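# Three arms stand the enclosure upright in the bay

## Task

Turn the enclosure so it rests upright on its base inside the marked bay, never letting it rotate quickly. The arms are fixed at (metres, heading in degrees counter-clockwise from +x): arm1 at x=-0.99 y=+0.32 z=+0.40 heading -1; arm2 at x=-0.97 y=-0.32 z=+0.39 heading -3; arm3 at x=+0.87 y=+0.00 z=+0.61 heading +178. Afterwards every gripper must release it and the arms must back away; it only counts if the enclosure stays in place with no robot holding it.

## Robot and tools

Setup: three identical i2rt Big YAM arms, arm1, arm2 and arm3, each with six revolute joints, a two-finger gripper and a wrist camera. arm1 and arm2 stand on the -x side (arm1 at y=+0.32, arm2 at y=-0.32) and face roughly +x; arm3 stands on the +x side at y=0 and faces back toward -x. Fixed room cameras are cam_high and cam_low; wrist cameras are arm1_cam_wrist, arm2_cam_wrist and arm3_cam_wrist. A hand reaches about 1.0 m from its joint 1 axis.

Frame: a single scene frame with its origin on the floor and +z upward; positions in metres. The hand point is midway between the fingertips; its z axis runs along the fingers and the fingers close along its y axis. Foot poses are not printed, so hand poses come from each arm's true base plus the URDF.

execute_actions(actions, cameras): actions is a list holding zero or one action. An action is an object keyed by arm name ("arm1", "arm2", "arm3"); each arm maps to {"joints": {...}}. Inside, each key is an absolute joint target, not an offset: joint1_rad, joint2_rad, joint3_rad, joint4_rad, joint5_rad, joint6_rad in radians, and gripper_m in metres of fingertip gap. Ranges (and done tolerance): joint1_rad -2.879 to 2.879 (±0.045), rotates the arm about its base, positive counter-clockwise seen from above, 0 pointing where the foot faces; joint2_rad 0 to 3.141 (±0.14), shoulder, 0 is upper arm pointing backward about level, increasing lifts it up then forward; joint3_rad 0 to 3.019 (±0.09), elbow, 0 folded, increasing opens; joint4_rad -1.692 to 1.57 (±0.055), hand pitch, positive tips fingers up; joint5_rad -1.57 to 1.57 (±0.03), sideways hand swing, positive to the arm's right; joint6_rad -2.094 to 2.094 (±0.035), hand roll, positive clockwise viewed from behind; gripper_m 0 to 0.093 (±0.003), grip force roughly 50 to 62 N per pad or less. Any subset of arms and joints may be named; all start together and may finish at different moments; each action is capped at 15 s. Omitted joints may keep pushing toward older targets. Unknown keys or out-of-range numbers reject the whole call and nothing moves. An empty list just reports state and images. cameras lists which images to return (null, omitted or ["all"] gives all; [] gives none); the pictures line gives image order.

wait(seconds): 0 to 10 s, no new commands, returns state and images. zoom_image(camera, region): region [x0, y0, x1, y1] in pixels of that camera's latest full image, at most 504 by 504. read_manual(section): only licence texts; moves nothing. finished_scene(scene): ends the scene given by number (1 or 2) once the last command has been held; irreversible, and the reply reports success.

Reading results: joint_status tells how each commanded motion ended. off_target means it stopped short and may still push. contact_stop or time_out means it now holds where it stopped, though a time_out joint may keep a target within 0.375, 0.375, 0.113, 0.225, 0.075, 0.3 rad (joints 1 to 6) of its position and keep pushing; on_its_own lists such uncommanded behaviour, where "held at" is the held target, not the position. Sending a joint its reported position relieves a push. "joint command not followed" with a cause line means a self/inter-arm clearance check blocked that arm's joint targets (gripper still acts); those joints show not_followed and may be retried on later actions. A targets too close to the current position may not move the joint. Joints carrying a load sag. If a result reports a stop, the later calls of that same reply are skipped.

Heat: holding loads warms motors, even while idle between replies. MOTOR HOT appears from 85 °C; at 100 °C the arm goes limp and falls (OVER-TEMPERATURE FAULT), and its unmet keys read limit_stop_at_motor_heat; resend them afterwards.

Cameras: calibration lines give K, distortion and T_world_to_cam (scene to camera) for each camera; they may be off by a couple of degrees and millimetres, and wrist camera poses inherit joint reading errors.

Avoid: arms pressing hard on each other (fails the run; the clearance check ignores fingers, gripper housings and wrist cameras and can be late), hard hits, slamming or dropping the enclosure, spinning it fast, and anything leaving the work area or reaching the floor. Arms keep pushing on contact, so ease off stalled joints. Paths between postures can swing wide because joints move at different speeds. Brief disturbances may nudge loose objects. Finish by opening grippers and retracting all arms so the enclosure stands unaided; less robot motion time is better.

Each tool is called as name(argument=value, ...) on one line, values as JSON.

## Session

execute_actions(actions=[])

Scene clock: 0.00 s.
arm1.joint_positions: joint1_rad=-0.365 joint2_rad=+0.634 joint3_rad=+1.388 joint4_rad=-1.469 joint5_rad=-0.271 joint6_rad=+0.412 gripper_m=+0.094
arm1.joint_status: not commanded
arm1.hand: x=-0.7680 y=+0.2883 z=+0.9119 quat_wxyz=(-0.411, -0.293, -0.854, -0.125) (m; scene frame)
arm2.joint_positions: joint1_rad=-0.047 joint2_rad=+0.635 joint3_rad=+1.371 joint4_rad=-1.461 joint5_rad=-0.144 joint6_rad=-0.131 gripper_m=+0.095
arm2.joint_status: not commanded
arm2.hand: x=-0.7533 y=-0.3176 z=+0.8983 quat_wxyz=(-0.417, +0.047, -0.907, -0.021) (m; scene frame)
arm3.joint_positions: joint1_rad=+0.060 joint2_rad=+0.493 joint3_rad=+1.370 joint4_rad=-1.288 joint5_rad=+0.127 joint6_rad=+0.390 gripper_m=+0.095
arm3.joint_status: not commanded
arm3.hand: x=+0.6841 y=+0.0181 z=+1.1790 quat_wxyz=(+0.060, +0.814, -0.187, -0.546) (m; scene frame)
pictures: arm1_cam_wrist, arm2_cam_wrist, arm3_cam_wrist, cam_high, cam_low
camera_calibration (this result's frames):
arm1_cam_wrist: T_world_to_cam=[[-0.399744, -0.797411, -0.45204, 0.33772], [-0.849036, 0.507972, -0.145265, -0.66094], [0.345459, 0.32573, -0.88009, 1.09951], [0, 0, 0, 1]] pos_world=[-0.805997, 0.246897, 1.02432]
arm2_cam_wrist: T_world_to_cam=[[0.109598, -0.993974, -0.00180022, -0.231478], [-0.968126, -0.106338, -0.226771, -0.555882], [0.225213, 0.0265966, -0.973946, 1.17661], [0, 0, 0, 1]] pos_world=[-0.777782, -0.320488, 1.01948]
arm3_cam_wrist: T_world_to_cam=[[0.236191, 0.928123, -0.287751, 0.156917], [0.807111, -0.352284, -0.473781, 0.0173257], [-0.541097, -0.120344, -0.832305, 1.4772], [0, 0, 0, 1]] pos_world=[0.748263, 0.0382373, 1.28284]
Images, in order (width x height): arm1_cam_wrist 504x504, arm2_cam_wrist 504x504, arm3_cam_wrist 504x504, cam_high 504x504, cam_low 504x504.

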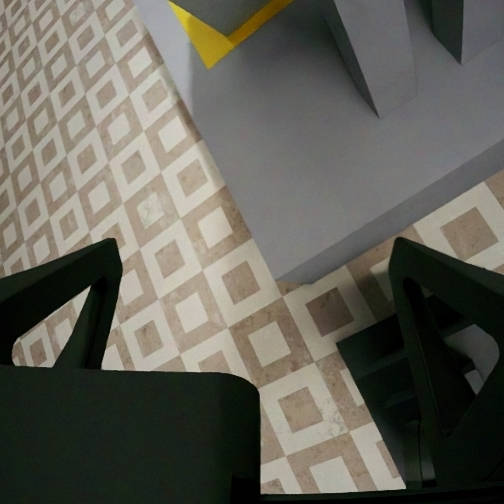

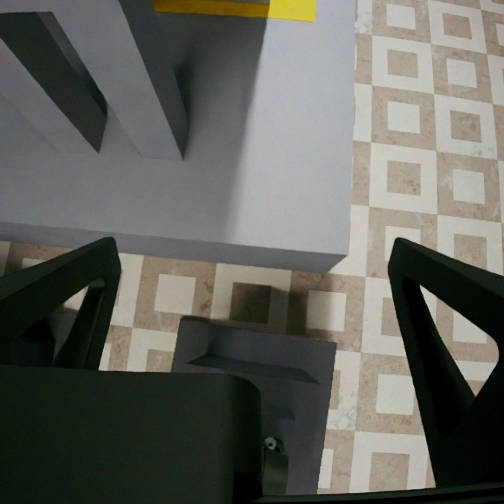

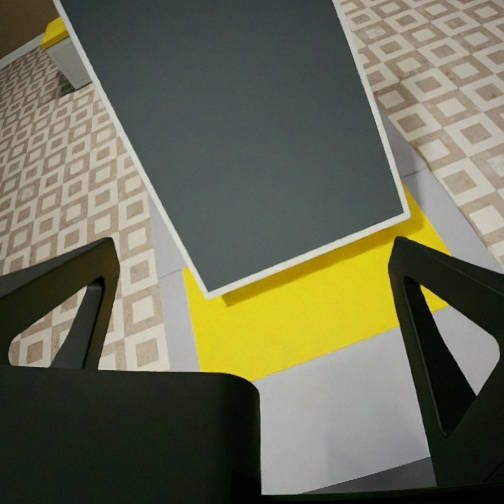

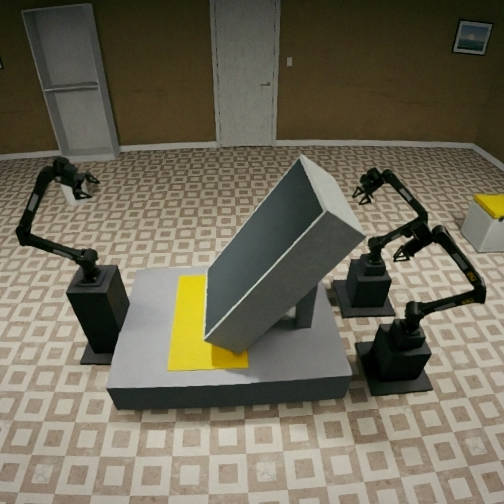

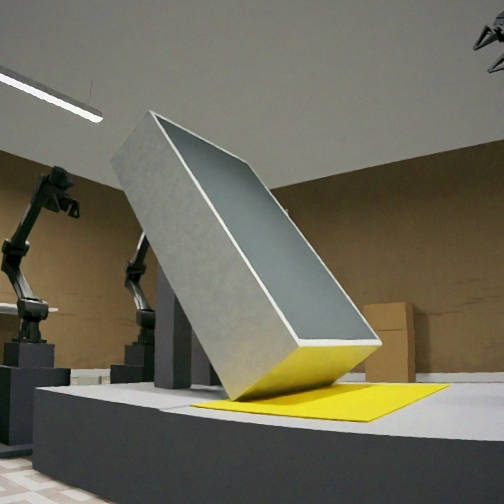

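Similar, with the pivot about 3 cm further toward +x.

execute_actions(actions=[{"arm1":{"joints":{"joint1_rad":-0.11,"joint2_rad":0.95,"joint3_rad":0.78,"joint4_rad":0.6,"joint5_rad":0,"joint6_rad":0,"gripper_m":0}},"arm2":{"joints":{"joint1_rad":0.18,"joint2_rad":0.95,"joint3_rad":0.78,"joint4_rad":0.6,"joint5_rad":0,"joint6_rad":0,"gripper_m":0}},"arm3":{"joints":{"joint1_rad":0.02,"joint2_rad":1.92,"joint3_rad":1.6,"joint4_rad":0.32,"joint5_rad":0,"joint6_rad":0}}}], cameras=[])

execute_actions(actions=[{"arm1":{"joints":{"joint2_rad":1.18,"joint3_rad":0.95}},"arm2":{"joints":{"joint2_rad":1.17,"joint3_rad":0.95}}}], cameras=[])

execute_actions(actions=[{"arm1":{"joints":{"joint2_rad":1.32,"joint3_rad":1.18,"joint4_rad":0.55}},"arm2":{"joints":{"joint2_rad":1.31,"joint3_rad":1.18,"joint4_rad":0.55}}}])

Scene clock: 12.83 s.
arm1.joint_positions: joint1_rad=-0.119 joint2_rad=+0.953 joint3_rad=+0.788 joint4_rad=+0.580 joint5_rad=-0.004 joint6_rad=+0.009 gripper_m=+0.000
arm1.joint_status: all done
arm1.hand: x=-0.5300 y=+0.2654 z=+0.9135 quat_wxyz=(-0.836, -0.032, -0.544, +0.054) (m; scene frame)
arm2.joint_positions: joint1_rad=+0.180 joint2_rad=+0.962 joint3_rad=+0.781 joint4_rad=+0.579 joint5_rad=-0.003 joint6_rad=-0.011 gripper_m=+0.001
arm2.joint_status: all done
arm2.hand: x=-0.5184 y=-0.2590 z=+0.9025 quat_wxyz=(-0.833, +0.041, -0.549, -0.052) (m; scene frame)
arm3.joint_positions: joint1_rad=+0.028 joint2_rad=+1.936 joint3_rad=+1.586 joint4_rad=+0.303 joint5_rad=+0.003 joint6_rad=+0.015 gripper_m=+0.095
arm3.joint_status: all done
arm3.hand: x=+0.0486 y=+0.0091 z=+0.9305 quat_wxyz=(+0.001, +0.724, -0.010, -0.690) (m; scene frame)
pictures: none
No camera images: the call's "cameras" was empty. Leave "cameras" out to get every camera's image.

Scene clock: 13.83 s.
arm1.joint_positions: joint1_rad=-0.119 joint2_rad=+1.184 joint3_rad=+0.901 joint4_rad=+0.584 joint5_rad=-0.004 joint6_rad=+0.009 gripper_m=+0.000
arm1.joint_status: all done
arm1.hand: x=-0.4470 y=+0.2539 z=+0.8718 quat_wxyz=(-0.804, -0.036, -0.591, +0.052) (m; scene frame)
arm2.joint_positions: joint1_rad=+0.180 joint2_rad=+1.182 joint3_rad=+0.893 joint4_rad=+0.583 joint5_rad=-0.003 joint6_rad=-0.011 gripper_m=+0.001
arm2.joint_status: all done
arm2.hand: x=-0.4393 y=-0.2483 z=+0.8652 quat_wxyz=(-0.803, +0.044, -0.592, -0.051) (m; scene frame)
arm3.joint_positions: joint1_rad=+0.028 joint2_rad=+1.936 joint3_rad=+1.586 joint4_rad=+0.303 joint5_rad=+0.003 joint6_rad=+0.015 gripper_m=+0.095
arm3.joint_status: not commanded
arm3.hand: x=+0.0486 y=+0.0091 z=+0.9305 quat_wxyz=(+0.001, +0.724, -0.010, -0.690) (m; scene frame)
pictures: none
No camera images: the call's "cameras" was empty. Leave "cameras" out to get every camera's image.

Scene clock: 15.93 s.
arm1.joint_positions: joint1_rad=-0.119 joint2_rad=+1.287 joint3_rad=+1.022 joint4_rad=+0.548 joint5_rad=+0.001 joint6_rad=+0.008 gripper_m=+0.000
arm1.joint_status: joint3_rad time_out (moved +0.121 of +0.279); the others done
arm1.on_its_own: joint3_rad reads +1.022 and still pushes toward +1.134 since a time_out
arm1.hand: x=-0.4051 y=+0.2477 z=+0.8805 quat_wxyz=(-0.799, -0.038, -0.598, +0.053) (m; scene frame)
arm2.joint_positions: joint1_rad=+0.180 joint2_rad=+1.282 joint3_rad=+1.020 joint4_rad=+0.542 joint5_rad=+0.004 joint6_rad=-0.010 gripper_m=+0.001
arm2.joint_status: joint3_rad time_out (moved +0.127 of +0.287); the others done
arm2.on_its_own: joint3_rad reads +1.020 and still pushes toward +1.133 since a time_out
arm2.hand: x=-0.3983 y=-0.2434 z=+0.8790 quat_wxyz=(-0.800, +0.041, -0.597, -0.050) (m; scene frame)
arm3.joint_positions: joint1_rad=+0.028 joint2_rad=+1.936 joint3_rad=+1.586 joint4_rad=+0.303 joint5_rad=+0.003 joint6_rad=+0.015 gripper_m=+0.095
arm3.joint_status: not commanded
arm3.hand: x=+0.0486 y=+0.0091 z=+0.9305 quat_wxyz=(+0.001, +0.724, -0.010, -0.690) (m; scene frame)
pictures: arm1_cam_wrist, arm2_cam_wrist, arm3_cam_wrist, cam_high, cam_low
camera_calibration (this result's frames):
arm1_cam_wrist: T_world_to_cam=[[-0.133195, -0.991085, 0.00307886, 0.191403], [-0.3248, 0.0407156, -0.944906, 0.695461], [0.936357, -0.126857, -0.327327, 0.824577], [0, 0, 0, 1]] pos_world=[-0.520718, 0.265984, 0.926463]
arm2_cam_wrist: T_world_to_cam=[[0.135357, -0.990732, 0.0113203, -0.197228], [-0.333164, -0.0562722, -0.941188, 0.684357], [0.933103, 0.123625, -0.337693, 0.822189], [0, 0, 0, 1]] pos_world=[-0.512487, -0.258533, 0.923989]
arm3_cam_wrist: T_world_to_cam=[[0.0157968, 0.999875, 0.000103606, -0.0139163], [0.62333, -0.00976681, -0.781898, 0.7019], [-0.781799, 0.012416, -0.623406, 0.741476], [0, 0, 0, 1]] pos_world=[0.14239, 0.0115637, 1.01106]
Images, in order (width x height): arm1_cam_wrist 504x504, arm2_cam_wrist 504x504, arm3_cam_wrist 504x504, cam_high 504x504, cam_low 504x504.

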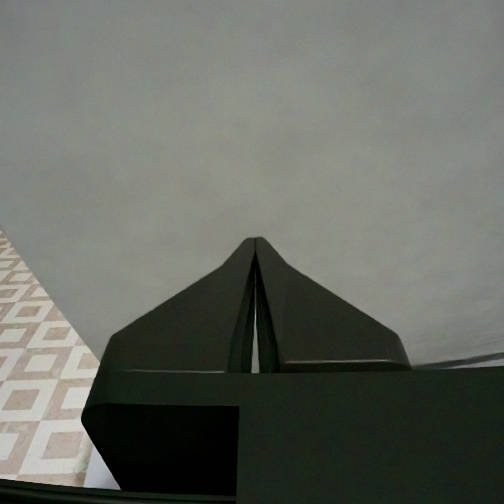

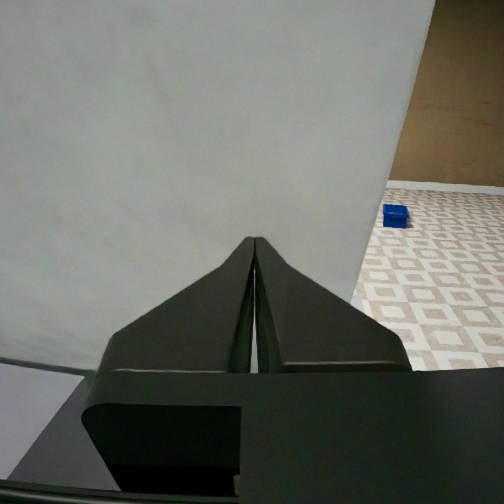

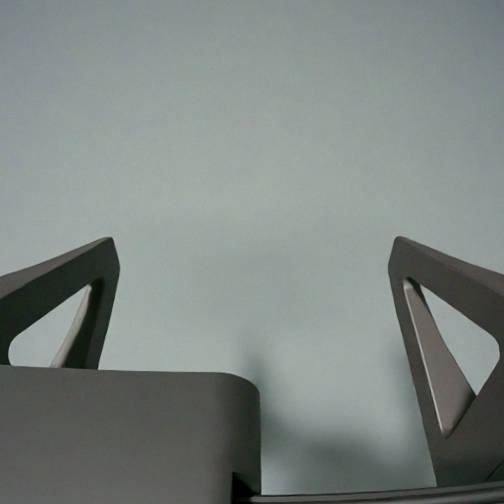

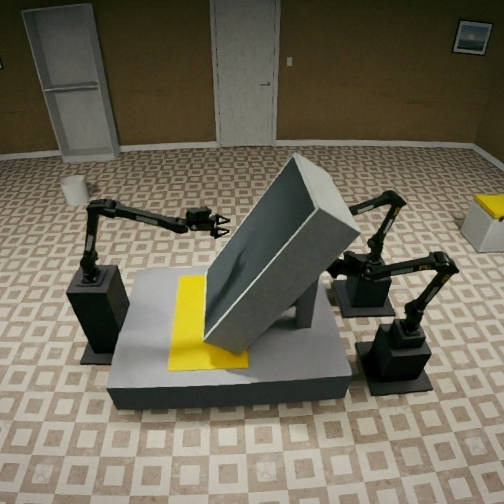

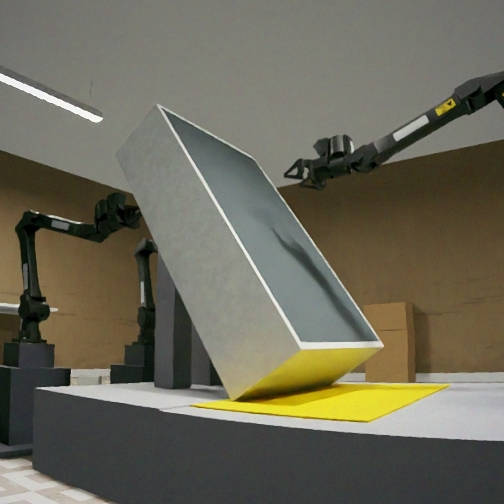

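execute_actions(actions=[{"arm1":{"joints":{"joint2_rad":1.44,"joint3_rad":1.34,"joint4_rad":0.5}},"arm2":{"joints":{"joint2_rad":1.43,"joint3_rad":1.34,"joint4_rad":0.5}}}], cameras=[])

Scene clock: 22.23 s.
arm1.joint_positions: joint1_rad=-0.113 joint2_rad=+1.437 joint3_rad=+1.248 joint4_rad=+0.496 joint5_rad=-0.003 joint6_rad=+0.007 gripper_m=+0.000
arm1.joint_status: joint3_rad time_out (moved +0.226 of +0.318); the others done
arm1.on_its_own: joint3_rad reads +1.248 and still pushes toward +1.340 since a time_out
arm1.hand: x=-0.3429 y=+0.2441 z=+0.9166 quat_wxyz=(-0.806, -0.034, -0.589, +0.051) (m; scene frame)
arm2.joint_positions: joint1_rad=+0.170 joint2_rad=+1.429 joint3_rad=+1.245 joint4_rad=+0.495 joint5_rad=+0.007 joint6_rad=-0.009 gripper_m=+0.001
arm2.joint_status: joint3_rad time_out (moved +0.225 of +0.320); the others done
arm2.on_its_own: joint3_rad reads +1.245 and still pushes toward +1.340 since a time_out
arm2.hand: x=-0.3372 y=-0.2424 z=+0.9173 quat_wxyz=(-0.809, +0.036, -0.585, -0.045) (m; scene frame)
arm3.joint_positions: joint1_rad=+0.028 joint2_rad=+1.936 joint3_rad=+1.586 joint4_rad=+0.303 joint5_rad=+0.003 joint6_rad=+0.015 gripper_m=+0.095
arm3.joint_status: not commanded
arm3.hand: x=+0.0486 y=+0.0091 z=+0.9305 quat_wxyz=(+0.001, +0.724, -0.010, -0.690) (m; scene frame)
pictures: none
No camera images: the call's "cameras" was empty. Leave "cameras" out to get every camera's image.

execute_actions(actions=[{"arm1":{"joints":{"joint2_rad":1.54,"joint3_rad":1.5,"joint4_rad":0.42}},"arm2":{"joints":{"joint2_rad":1.53,"joint3_rad":1.5,"joint4_rad":0.42}}}], cameras=[])

execute_actions(actions=[{"arm1":{"joints":{"joint2_rad":1.63,"joint3_rad":1.65,"joint4_rad":0.33}},"arm2":{"joints":{"joint2_rad":1.62,"joint3_rad":1.65,"joint4_rad":0.33}}}], cameras=[])

execute_actions(actions=[{"arm1":{"joints":{"joint2_rad":1.72,"joint3_rad":1.8,"joint4_rad":0.24}},"arm2":{"joints":{"joint2_rad":1.71,"joint3_rad":1.8,"joint4_rad":0.24}}}], cameras=[])

execute_actions(actions=[{"arm1":{"joints":{"joint2_rad":1.81,"joint3_rad":1.95,"joint4_rad":0.14}},"arm2":{"joints":{"joint2_rad":1.8,"joint3_rad":1.95,"joint4_rad":0.14}},"arm3":{"joints":{"joint2_rad":1.85,"joint3_rad":1.48,"joint4_rad":0.36}}}], cameras=["cam_high","cam_low"])

Scene clock: 36.93 s.
arm1.joint_positions: joint1_rad=-0.110 joint2_rad=+1.530 joint3_rad=+1.421 joint4_rad=+0.422 joint5_rad=-0.002 joint6_rad=+0.007 gripper_m=+0.000
arm1.joint_status: all done
arm1.hand: x=-0.3030 y=+0.2417 z=+0.9448 quat_wxyz=(-0.808, -0.033, -0.586, +0.050) (m; scene frame)
arm2.joint_positions: joint1_rad=+0.168 joint2_rad=+1.529 joint3_rad=+1.419 joint4_rad=+0.421 joint5_rad=+0.004 joint6_rad=-0.009 gripper_m=+0.001
arm2.joint_status: all done
arm2.hand: x=-0.2951 y=-0.2379 z=+0.9419 quat_wxyz=(-0.809, +0.036, -0.585, -0.046) (m; scene frame)
arm3.joint_positions: joint1_rad=+0.028 joint2_rad=+1.936 joint3_rad=+1.586 joint4_rad=+0.303 joint5_rad=+0.003 joint6_rad=+0.015 gripper_m=+0.095
arm3.joint_status: not commanded
arm3.hand: x=+0.0486 y=+0.0091 z=+0.9305 quat_wxyz=(+0.001, +0.724, -0.010, -0.690) (m; scene frame)
pictures: none
No camera images: the call's "cameras" was empty. Leave "cameras" out to get every camera's image.

Scene clock: 38.57 s.
arm1.joint_positions: joint1_rad=-0.109 joint2_rad=+1.610 joint3_rad=+1.592 joint4_rad=+0.328 joint5_rad=-0.001 joint6_rad=+0.007 gripper_m=+0.000
arm1.joint_status: all done
arm1.hand: x=-0.2703 y=+0.2384 z=+0.9729 quat_wxyz=(-0.807, -0.033, -0.588, +0.049) (m; scene frame)
arm2.joint_positions: joint1_rad=+0.174 joint2_rad=+1.618 joint3_rad=+1.583 joint4_rad=+0.334 joint5_rad=+0.002 joint6_rad=-0.009 gripper_m=+0.001
arm2.joint_status: all done
arm2.hand: x=-0.2595 y=-0.2293 z=+0.9620 quat_wxyz=(-0.805, +0.039, -0.590, -0.048) (m; scene frame)
arm3.joint_positions: joint1_rad=+0.028 joint2_rad=+1.936 joint3_rad=+1.586 joint4_rad=+0.303 joint5_rad=+0.003 joint6_rad=+0.015 gripper_m=+0.095
arm3.joint_status: not commanded
arm3.hand: x=+0.0486 y=+0.0091 z=+0.9305 quat_wxyz=(+0.001, +0.724, -0.010, -0.690) (m; scene frame)
pictures: none
No camera images: the call's "cameras" was empty. Leave "cameras" out to get every camera's image.

Scene clock: 39.50 s.
arm1.joint_positions: joint1_rad=-0.109 joint2_rad=+1.695 joint3_rad=+1.736 joint4_rad=+0.254 joint5_rad=-0.003 joint6_rad=+0.007 gripper_m=+0.000
arm1.joint_status: all done
arm1.hand: x=-0.2383 y=+0.2349 z=+0.9842 quat_wxyz=(-0.803, -0.033, -0.594, +0.049) (m; scene frame)
arm2.joint_positions: joint1_rad=+0.173 joint2_rad=+1.701 joint3_rad=+1.730 joint4_rad=+0.249 joint5_rad=+0.002 joint6_rad=-0.009 gripper_m=+0.001
arm2.joint_status: all done
arm2.hand: x=-0.2275 y=-0.2258 z=+0.9738 quat_wxyz=(-0.799, +0.039, -0.598, -0.047) (m; scene frame)
arm3.joint_positions: joint1_rad=+0.024 joint2_rad=+1.903 joint3_rad=+1.575 joint4_rad=+0.308 joint5_rad=-0.009 joint6_rad=+0.014 gripper_m=+0.095
arm3.joint_status: not commanded
arm3.hand: x=+0.0565 y=+0.0103 z=+0.9516 quat_wxyz=(+0.004, +0.714, -0.007, -0.700) (m; scene frame)
pictures: none
No camera images: the call's "cameras" was empty. Leave "cameras" out to get every camera's image.

Scene clock: 40.40 s.
arm1.joint_positions: joint1_rad=-0.109 joint2_rad=+1.786 joint3_rad=+1.890 joint4_rad=+0.155 joint5_rad=-0.003 joint6_rad=+0.007 gripper_m=+0.000
arm1.joint_status: all done
arm1.hand: x=-0.2048 y=+0.2308 z=+0.9873 quat_wxyz=(-0.791, -0.034, -0.608, +0.048) (m; scene frame)
arm2.joint_positions: joint1_rad=+0.173 joint2_rad=+1.793 joint3_rad=+1.883 joint4_rad=+0.147 joint5_rad=+0.002 joint6_rad=-0.009 gripper_m=+0.001
arm2.joint_status: all done
arm2.hand: x=-0.1935 y=-0.2211 z=+0.9752 quat_wxyz=(-0.787, +0.041, -0.614, -0.047) (m; scene frame)
arm3.joint_positions: joint1_rad=+0.023 joint2_rad=+1.826 joint3_rad=+1.463 joint4_rad=+0.344 joint5_rad=-0.010 joint6_rad=+0.010 gripper_m=+0.095
arm3.joint_status: all done
arm3.hand: x=+0.0873 y=+0.0104 z=+0.9524 quat_wxyz=(+0.002, +0.714, -0.005, -0.700) (m; scene frame)
pictures: cam_high, cam_low
Images, in order (width x height): cam_high 504x504, cam_low 504x504.

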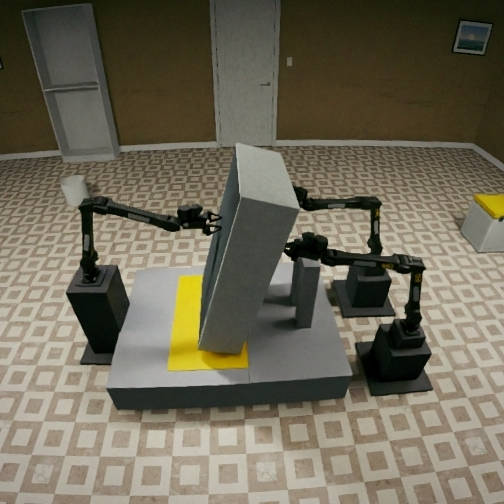

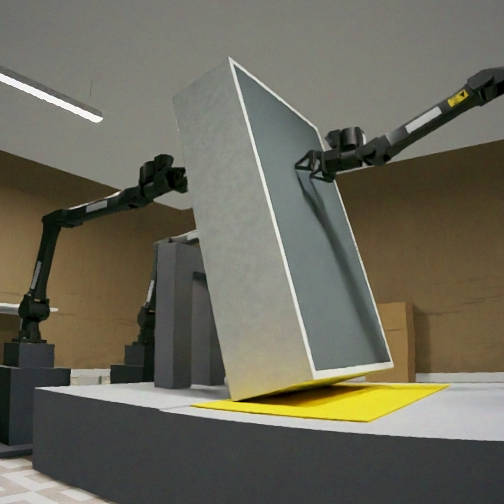

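execute_actions(actions=[{"arm1":{"joints":{"joint2_rad":1.91,"joint3_rad":2.12,"joint4_rad":0.04}},"arm2":{"joints":{"joint2_rad":1.9,"joint3_rad":2.12,"joint4_rad":0.04}},"arm3":{"joints":{"joint2_rad":1.78,"joint3_rad":1.37,"joint4_rad":0.4}}}], cameras=[])

execute_actions(actions=[{"arm1":{"joints":{"joint2_rad":2.02,"joint3_rad":2.31,"joint4_rad":-0.06}},"arm2":{"joints":{"joint2_rad":2.01,"joint3_rad":2.31,"joint4_rad":-0.06}},"arm3":{"joints":{"joint2_rad":1.72,"joint3_rad":1.27,"joint4_rad":0.44}}}], cameras=[])

execute_actions(actions=[{"arm3":{"joints":{"joint2_rad":1.67,"joint3_rad":1.17,"joint4_rad":0.48}}}], cameras=["cam_high","cam_low"])

Scene clock: 51.20 s.
arm1.joint_positions: joint1_rad=-0.109 joint2_rad=+1.888 joint3_rad=+2.060 joint4_rad=+0.055 joint5_rad=-0.003 joint6_rad=+0.007 gripper_m=+0.000
arm1.joint_status: all done
arm1.hand: x=-0.1716 y=+0.2268 z=+0.9890 quat_wxyz=(-0.782, -0.034, -0.621, +0.048) (m; scene frame)
arm2.joint_positions: joint1_rad=+0.174 joint2_rad=+1.897 joint3_rad=+2.053 joint4_rad=+0.049 joint5_rad=+0.002 joint6_rad=-0.009 gripper_m=+0.001
arm2.joint_status: all done
arm2.hand: x=-0.1591 y=-0.2164 z=+0.9751 quat_wxyz=(-0.777, +0.042, -0.627, -0.046) (m; scene frame)
arm3.joint_positions: joint1_rad=+0.021 joint2_rad=+1.746 joint3_rad=+1.338 joint4_rad=+0.387 joint5_rad=-0.013 joint6_rad=+0.006 gripper_m=+0.095
arm3.joint_status: all done
arm3.hand: x=+0.1221 y=+0.0110 z=+0.9478 quat_wxyz=(+0.001, +0.715, -0.004, -0.699) (m; scene frame)
pictures: none
No camera images: the call's "cameras" was empty. Leave "cameras" out to get every camera's image.

Scene clock: 52.33 s.
arm1.joint_positions: joint1_rad=-0.109 joint2_rad=+1.997 joint3_rad=+2.252 joint4_rad=-0.045 joint5_rad=-0.003 joint6_rad=+0.007 gripper_m=+0.000
arm1.joint_status: all done
arm1.hand: x=-0.1420 y=+0.2232 z=+0.9942 quat_wxyz=(-0.776, -0.035, -0.627, +0.047) (m; scene frame)
arm2.joint_positions: joint1_rad=+0.174 joint2_rad=+2.008 joint3_rad=+2.244 joint4_rad=-0.051 joint5_rad=+0.002 joint6_rad=-0.009 gripper_m=+0.001
arm2.joint_status: all done
arm2.hand: x=-0.1283 y=-0.2124 z=+0.9782 quat_wxyz=(-0.771, +0.042, -0.634, -0.046) (m; scene frame)
arm3.joint_positions: joint1_rad=+0.018 joint2_rad=+1.670 joint3_rad=+1.222 joint4_rad=+0.425 joint5_rad=-0.019 joint6_rad=+0.004 gripper_m=+0.095
arm3.joint_status: all done
arm3.hand: x=+0.1563 y=+0.0116 z=+0.9428 quat_wxyz=(+0.001, +0.715, -0.002, -0.699) (m; scene frame)
pictures: none
No camera images: the call's "cameras" was empty. Leave "cameras" out to get every camera's image.

Scene clock: 53.50 s.
arm1.joint_positions: joint1_rad=-0.109 joint2_rad=+1.997 joint3_rad=+2.252 joint4_rad=-0.045 joint5_rad=-0.003 joint6_rad=+0.007 gripper_m=+0.000
arm1.joint_status: not commanded
arm1.hand: x=-0.1420 y=+0.2232 z=+0.9942 quat_wxyz=(-0.776, -0.035, -0.627, +0.047) (m; scene frame)
arm2.joint_positions: joint1_rad=+0.174 joint2_rad=+2.008 joint3_rad=+2.244 joint4_rad=-0.051 joint5_rad=+0.002 joint6_rad=-0.009 gripper_m=+0.001
arm2.joint_status: not commanded
arm2.hand: x=-0.1283 y=-0.2124 z=+0.9782 quat_wxyz=(-0.771, +0.042, -0.634, -0.046) (m; scene frame)
arm3.joint_positions: joint1_rad=+0.015 joint2_rad=+1.598 joint3_rad=+1.109 joint4_rad=+0.468 joint5_rad=-0.025 joint6_rad=+0.004 gripper_m=+0.095
arm3.joint_status: all done
arm3.hand: x=+0.1904 y=+0.0117 z=+0.9353 quat_wxyz=(+0.003, +0.715, -0.001, -0.699) (m; scene frame)
pictures: cam_high, cam_low
Images, in order (width x height): cam_high 504x504, cam_low 504x504.

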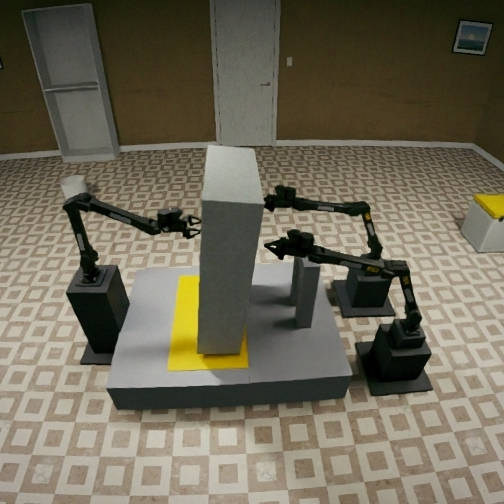

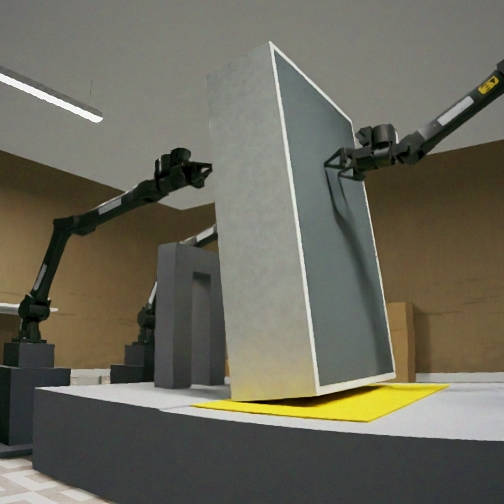

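execute_actions(actions=[{"arm1":{"joints":{"joint2_rad":1.2,"joint3_rad":1.4}},"arm2":{"joints":{"joint2_rad":1.2,"joint3_rad":1.4}},"arm3":{"joints":{"joint2_rad":1.62,"joint3_rad":1.08,"joint4_rad":0.52}}}], cameras=[])

execute_actions(actions=[{"arm3":{"joints":{"joint2_rad":1.57,"joint3_rad":0.99,"joint4_rad":0.56}}}], cameras=[])

execute_actions(actions=[{"arm3":{"joints":{"joint2_rad":1.52,"joint3_rad":0.9,"joint4_rad":0.6}}}], cameras=[])

execute_actions(actions=[{"arm3":{"joints":{"joint2_rad":1.45,"joint3_rad":0.8,"joint4_rad":0.63}}}], cameras=[])

execute_actions(actions=[{"arm3":{"joints":{"joint2_rad":0.7,"joint3_rad":0.4}}}], cameras=["cam_high","cam_low"])

Scene clock: 65.93 s.
arm1.joint_positions: joint1_rad=-0.109 joint2_rad=+1.203 joint3_rad=+1.406 joint4_rad=-0.051 joint5_rad=-0.003 joint6_rad=+0.007 gripper_m=+0.000
arm1.joint_status: all done
arm1.hand: x=-0.4238 y=+0.2581 z=+1.0212 quat_wxyz=(-0.758, -0.036, -0.650, +0.046) (m; scene frame)
arm2.joint_positions: joint1_rad=+0.174 joint2_rad=+1.212 joint3_rad=+1.398 joint4_rad=-0.057 joint5_rad=+0.002 joint6_rad=-0.009 gripper_m=+0.001
arm2.joint_status: all done
arm2.hand: x=-0.4111 y=-0.2490 z=+1.0076 quat_wxyz=(-0.752, +0.044, -0.656, -0.045) (m; scene frame)
arm3.joint_positions: joint1_rad=+0.012 joint2_rad=+1.527 joint3_rad=+0.998 joint4_rad=+0.505 joint5_rad=-0.032 joint6_rad=+0.004 gripper_m=+0.095
arm3.joint_status: all done
arm3.hand: x=+0.2249 y=+0.0120 z=+0.9261 quat_wxyz=(+0.004, +0.716, +0.000, -0.698) (m; scene frame)
pictures: none
No camera images: the call's "cameras" was empty. Leave "cameras" out to get every camera's image.

Scene clock: 67.13 s.
arm1.joint_positions: joint1_rad=-0.109 joint2_rad=+1.203 joint3_rad=+1.406 joint4_rad=-0.051 joint5_rad=-0.003 joint6_rad=+0.007 gripper_m=+0.000
arm1.joint_status: not commanded
arm1.hand: x=-0.4238 y=+0.2581 z=+1.0212 quat_wxyz=(-0.758, -0.036, -0.650, +0.046) (m; scene frame)
arm2.joint_positions: joint1_rad=+0.174 joint2_rad=+1.212 joint3_rad=+1.398 joint4_rad=-0.057 joint5_rad=+0.002 joint6_rad=-0.009 gripper_m=+0.001
arm2.joint_status: not commanded
arm2.hand: x=-0.4111 y=-0.2490 z=+1.0076 quat_wxyz=(-0.752, +0.044, -0.656, -0.045) (m; scene frame)
arm3.joint_positions: joint1_rad=+0.008 joint2_rad=+1.456 joint3_rad=+0.884 joint4_rad=+0.543 joint5_rad=-0.039 joint6_rad=+0.004 gripper_m=+0.095
arm3.joint_status: joint3_rad off_target (ended at +0.884, target +0.990); the others done
arm3.hand: x=+0.2606 y=+0.0124 z=+0.9143 quat_wxyz=(+0.005, +0.717, +0.001, -0.697) (m; scene frame)
pictures: none
No camera images: the call's "cameras" was empty. Leave "cameras" out to get every camera's image.

Scene clock: 68.33 s.
arm1.joint_positions: joint1_rad=-0.109 joint2_rad=+1.203 joint3_rad=+1.406 joint4_rad=-0.051 joint5_rad=-0.003 joint6_rad=+0.007 gripper_m=+0.000
arm1.joint_status: not commanded
arm1.hand: x=-0.4238 y=+0.2581 z=+1.0212 quat_wxyz=(-0.758, -0.036, -0.650, +0.046) (m; scene frame)
arm2.joint_positions: joint1_rad=+0.174 joint2_rad=+1.212 joint3_rad=+1.398 joint4_rad=-0.057 joint5_rad=+0.002 joint6_rad=-0.009 gripper_m=+0.001
arm2.joint_status: not commanded
arm2.hand: x=-0.4111 y=-0.2490 z=+1.0076 quat_wxyz=(-0.752, +0.044, -0.656, -0.045) (m; scene frame)
arm3.joint_positions: joint1_rad=+0.011 joint2_rad=+1.445 joint3_rad=+0.840 joint4_rad=+0.603 joint5_rad=-0.023 joint6_rad=+0.005 gripper_m=+0.095
arm3.joint_status: all done
arm3.hand: x=+0.2718 y=+0.0125 z=+0.9100 quat_wxyz=(+0.001, +0.708, -0.003, -0.706) (m; scene frame)
pictures: none
No camera images: the call's "cameras" was empty. Leave "cameras" out to get every camera's image.

Scene clock: 69.10 s.
arm1.joint_positions: joint1_rad=-0.109 joint2_rad=+1.203 joint3_rad=+1.406 joint4_rad=-0.051 joint5_rad=-0.003 joint6_rad=+0.007 gripper_m=+0.000
arm1.joint_status: not commanded
arm1.hand: x=-0.4238 y=+0.2581 z=+1.0212 quat_wxyz=(-0.758, -0.036, -0.650, +0.046) (m; scene frame)
arm2.joint_positions: joint1_rad=+0.174 joint2_rad=+1.212 joint3_rad=+1.398 joint4_rad=-0.057 joint5_rad=+0.002 joint6_rad=-0.009 gripper_m=+0.001
arm2.joint_status: not commanded
arm2.hand: x=-0.4111 y=-0.2490 z=+1.0076 quat_wxyz=(-0.752, +0.044, -0.656, -0.045) (m; scene frame)
arm3.joint_positions: joint1_rad=+0.014 joint2_rad=+1.444 joint3_rad=+0.808 joint4_rad=+0.616 joint5_rad=-0.003 joint6_rad=+0.005 gripper_m=+0.095
arm3.joint_status: all done
arm3.hand: x=+0.2791 y=+0.0139 z=+0.8959 quat_wxyz=(-0.005, +0.714, -0.009, -0.700) (m; scene frame)
pictures: none
No camera images: the call's "cameras" was empty. Leave "cameras" out to get every camera's image.

Scene clock: 70.40 s.
arm1.joint_positions: joint1_rad=-0.109 joint2_rad=+1.203 joint3_rad=+1.406 joint4_rad=-0.051 joint5_rad=-0.003 joint6_rad=+0.007 gripper_m=+0.000
arm1.joint_status: not commanded
arm1.hand: x=-0.4238 y=+0.2581 z=+1.0212 quat_wxyz=(-0.758, -0.036, -0.650, +0.046) (m; scene frame)
arm2.joint_positions: joint1_rad=+0.174 joint2_rad=+1.212 joint3_rad=+1.398 joint4_rad=-0.057 joint5_rad=+0.002 joint6_rad=-0.009 gripper_m=+0.001
arm2.joint_status: not commanded
arm2.hand: x=-0.4111 y=-0.2490 z=+1.0076 quat_wxyz=(-0.752, +0.044, -0.656, -0.045) (m; scene frame)
arm3.joint_positions: joint1_rad=+0.014 joint2_rad=+0.695 joint3_rad=+0.411 joint4_rad=+0.619 joint5_rad=-0.003 joint6_rad=+0.005 gripper_m=+0.095
arm3.joint_status: all done
arm3.hand: x=+0.4999 y=+0.0088 z=+1.0120 quat_wxyz=(-0.007, +0.580, -0.007, -0.815) (m; scene frame)
pictures: cam_high, cam_low
Images, in order (width x height): cam_high 504x504, cam_low 504x504.

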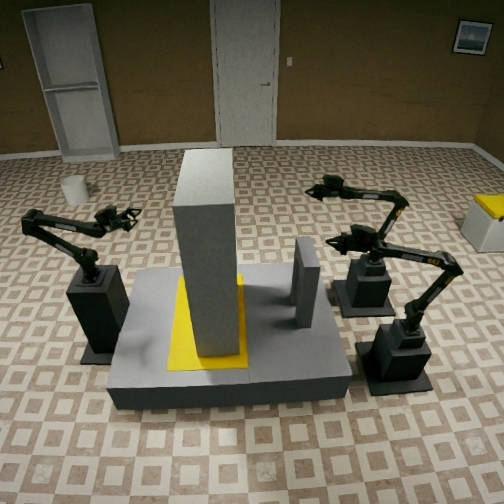

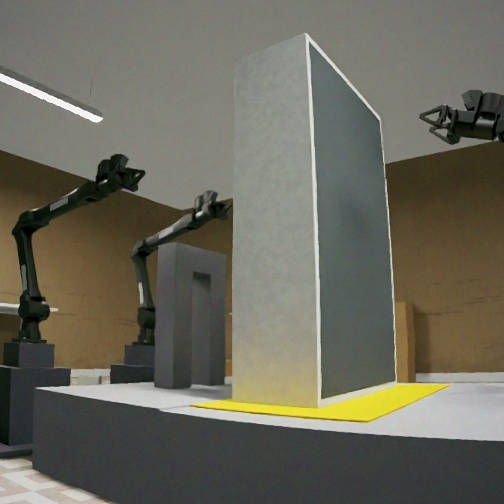

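finished_scene(scene=2)

The scene is finished: the task was done.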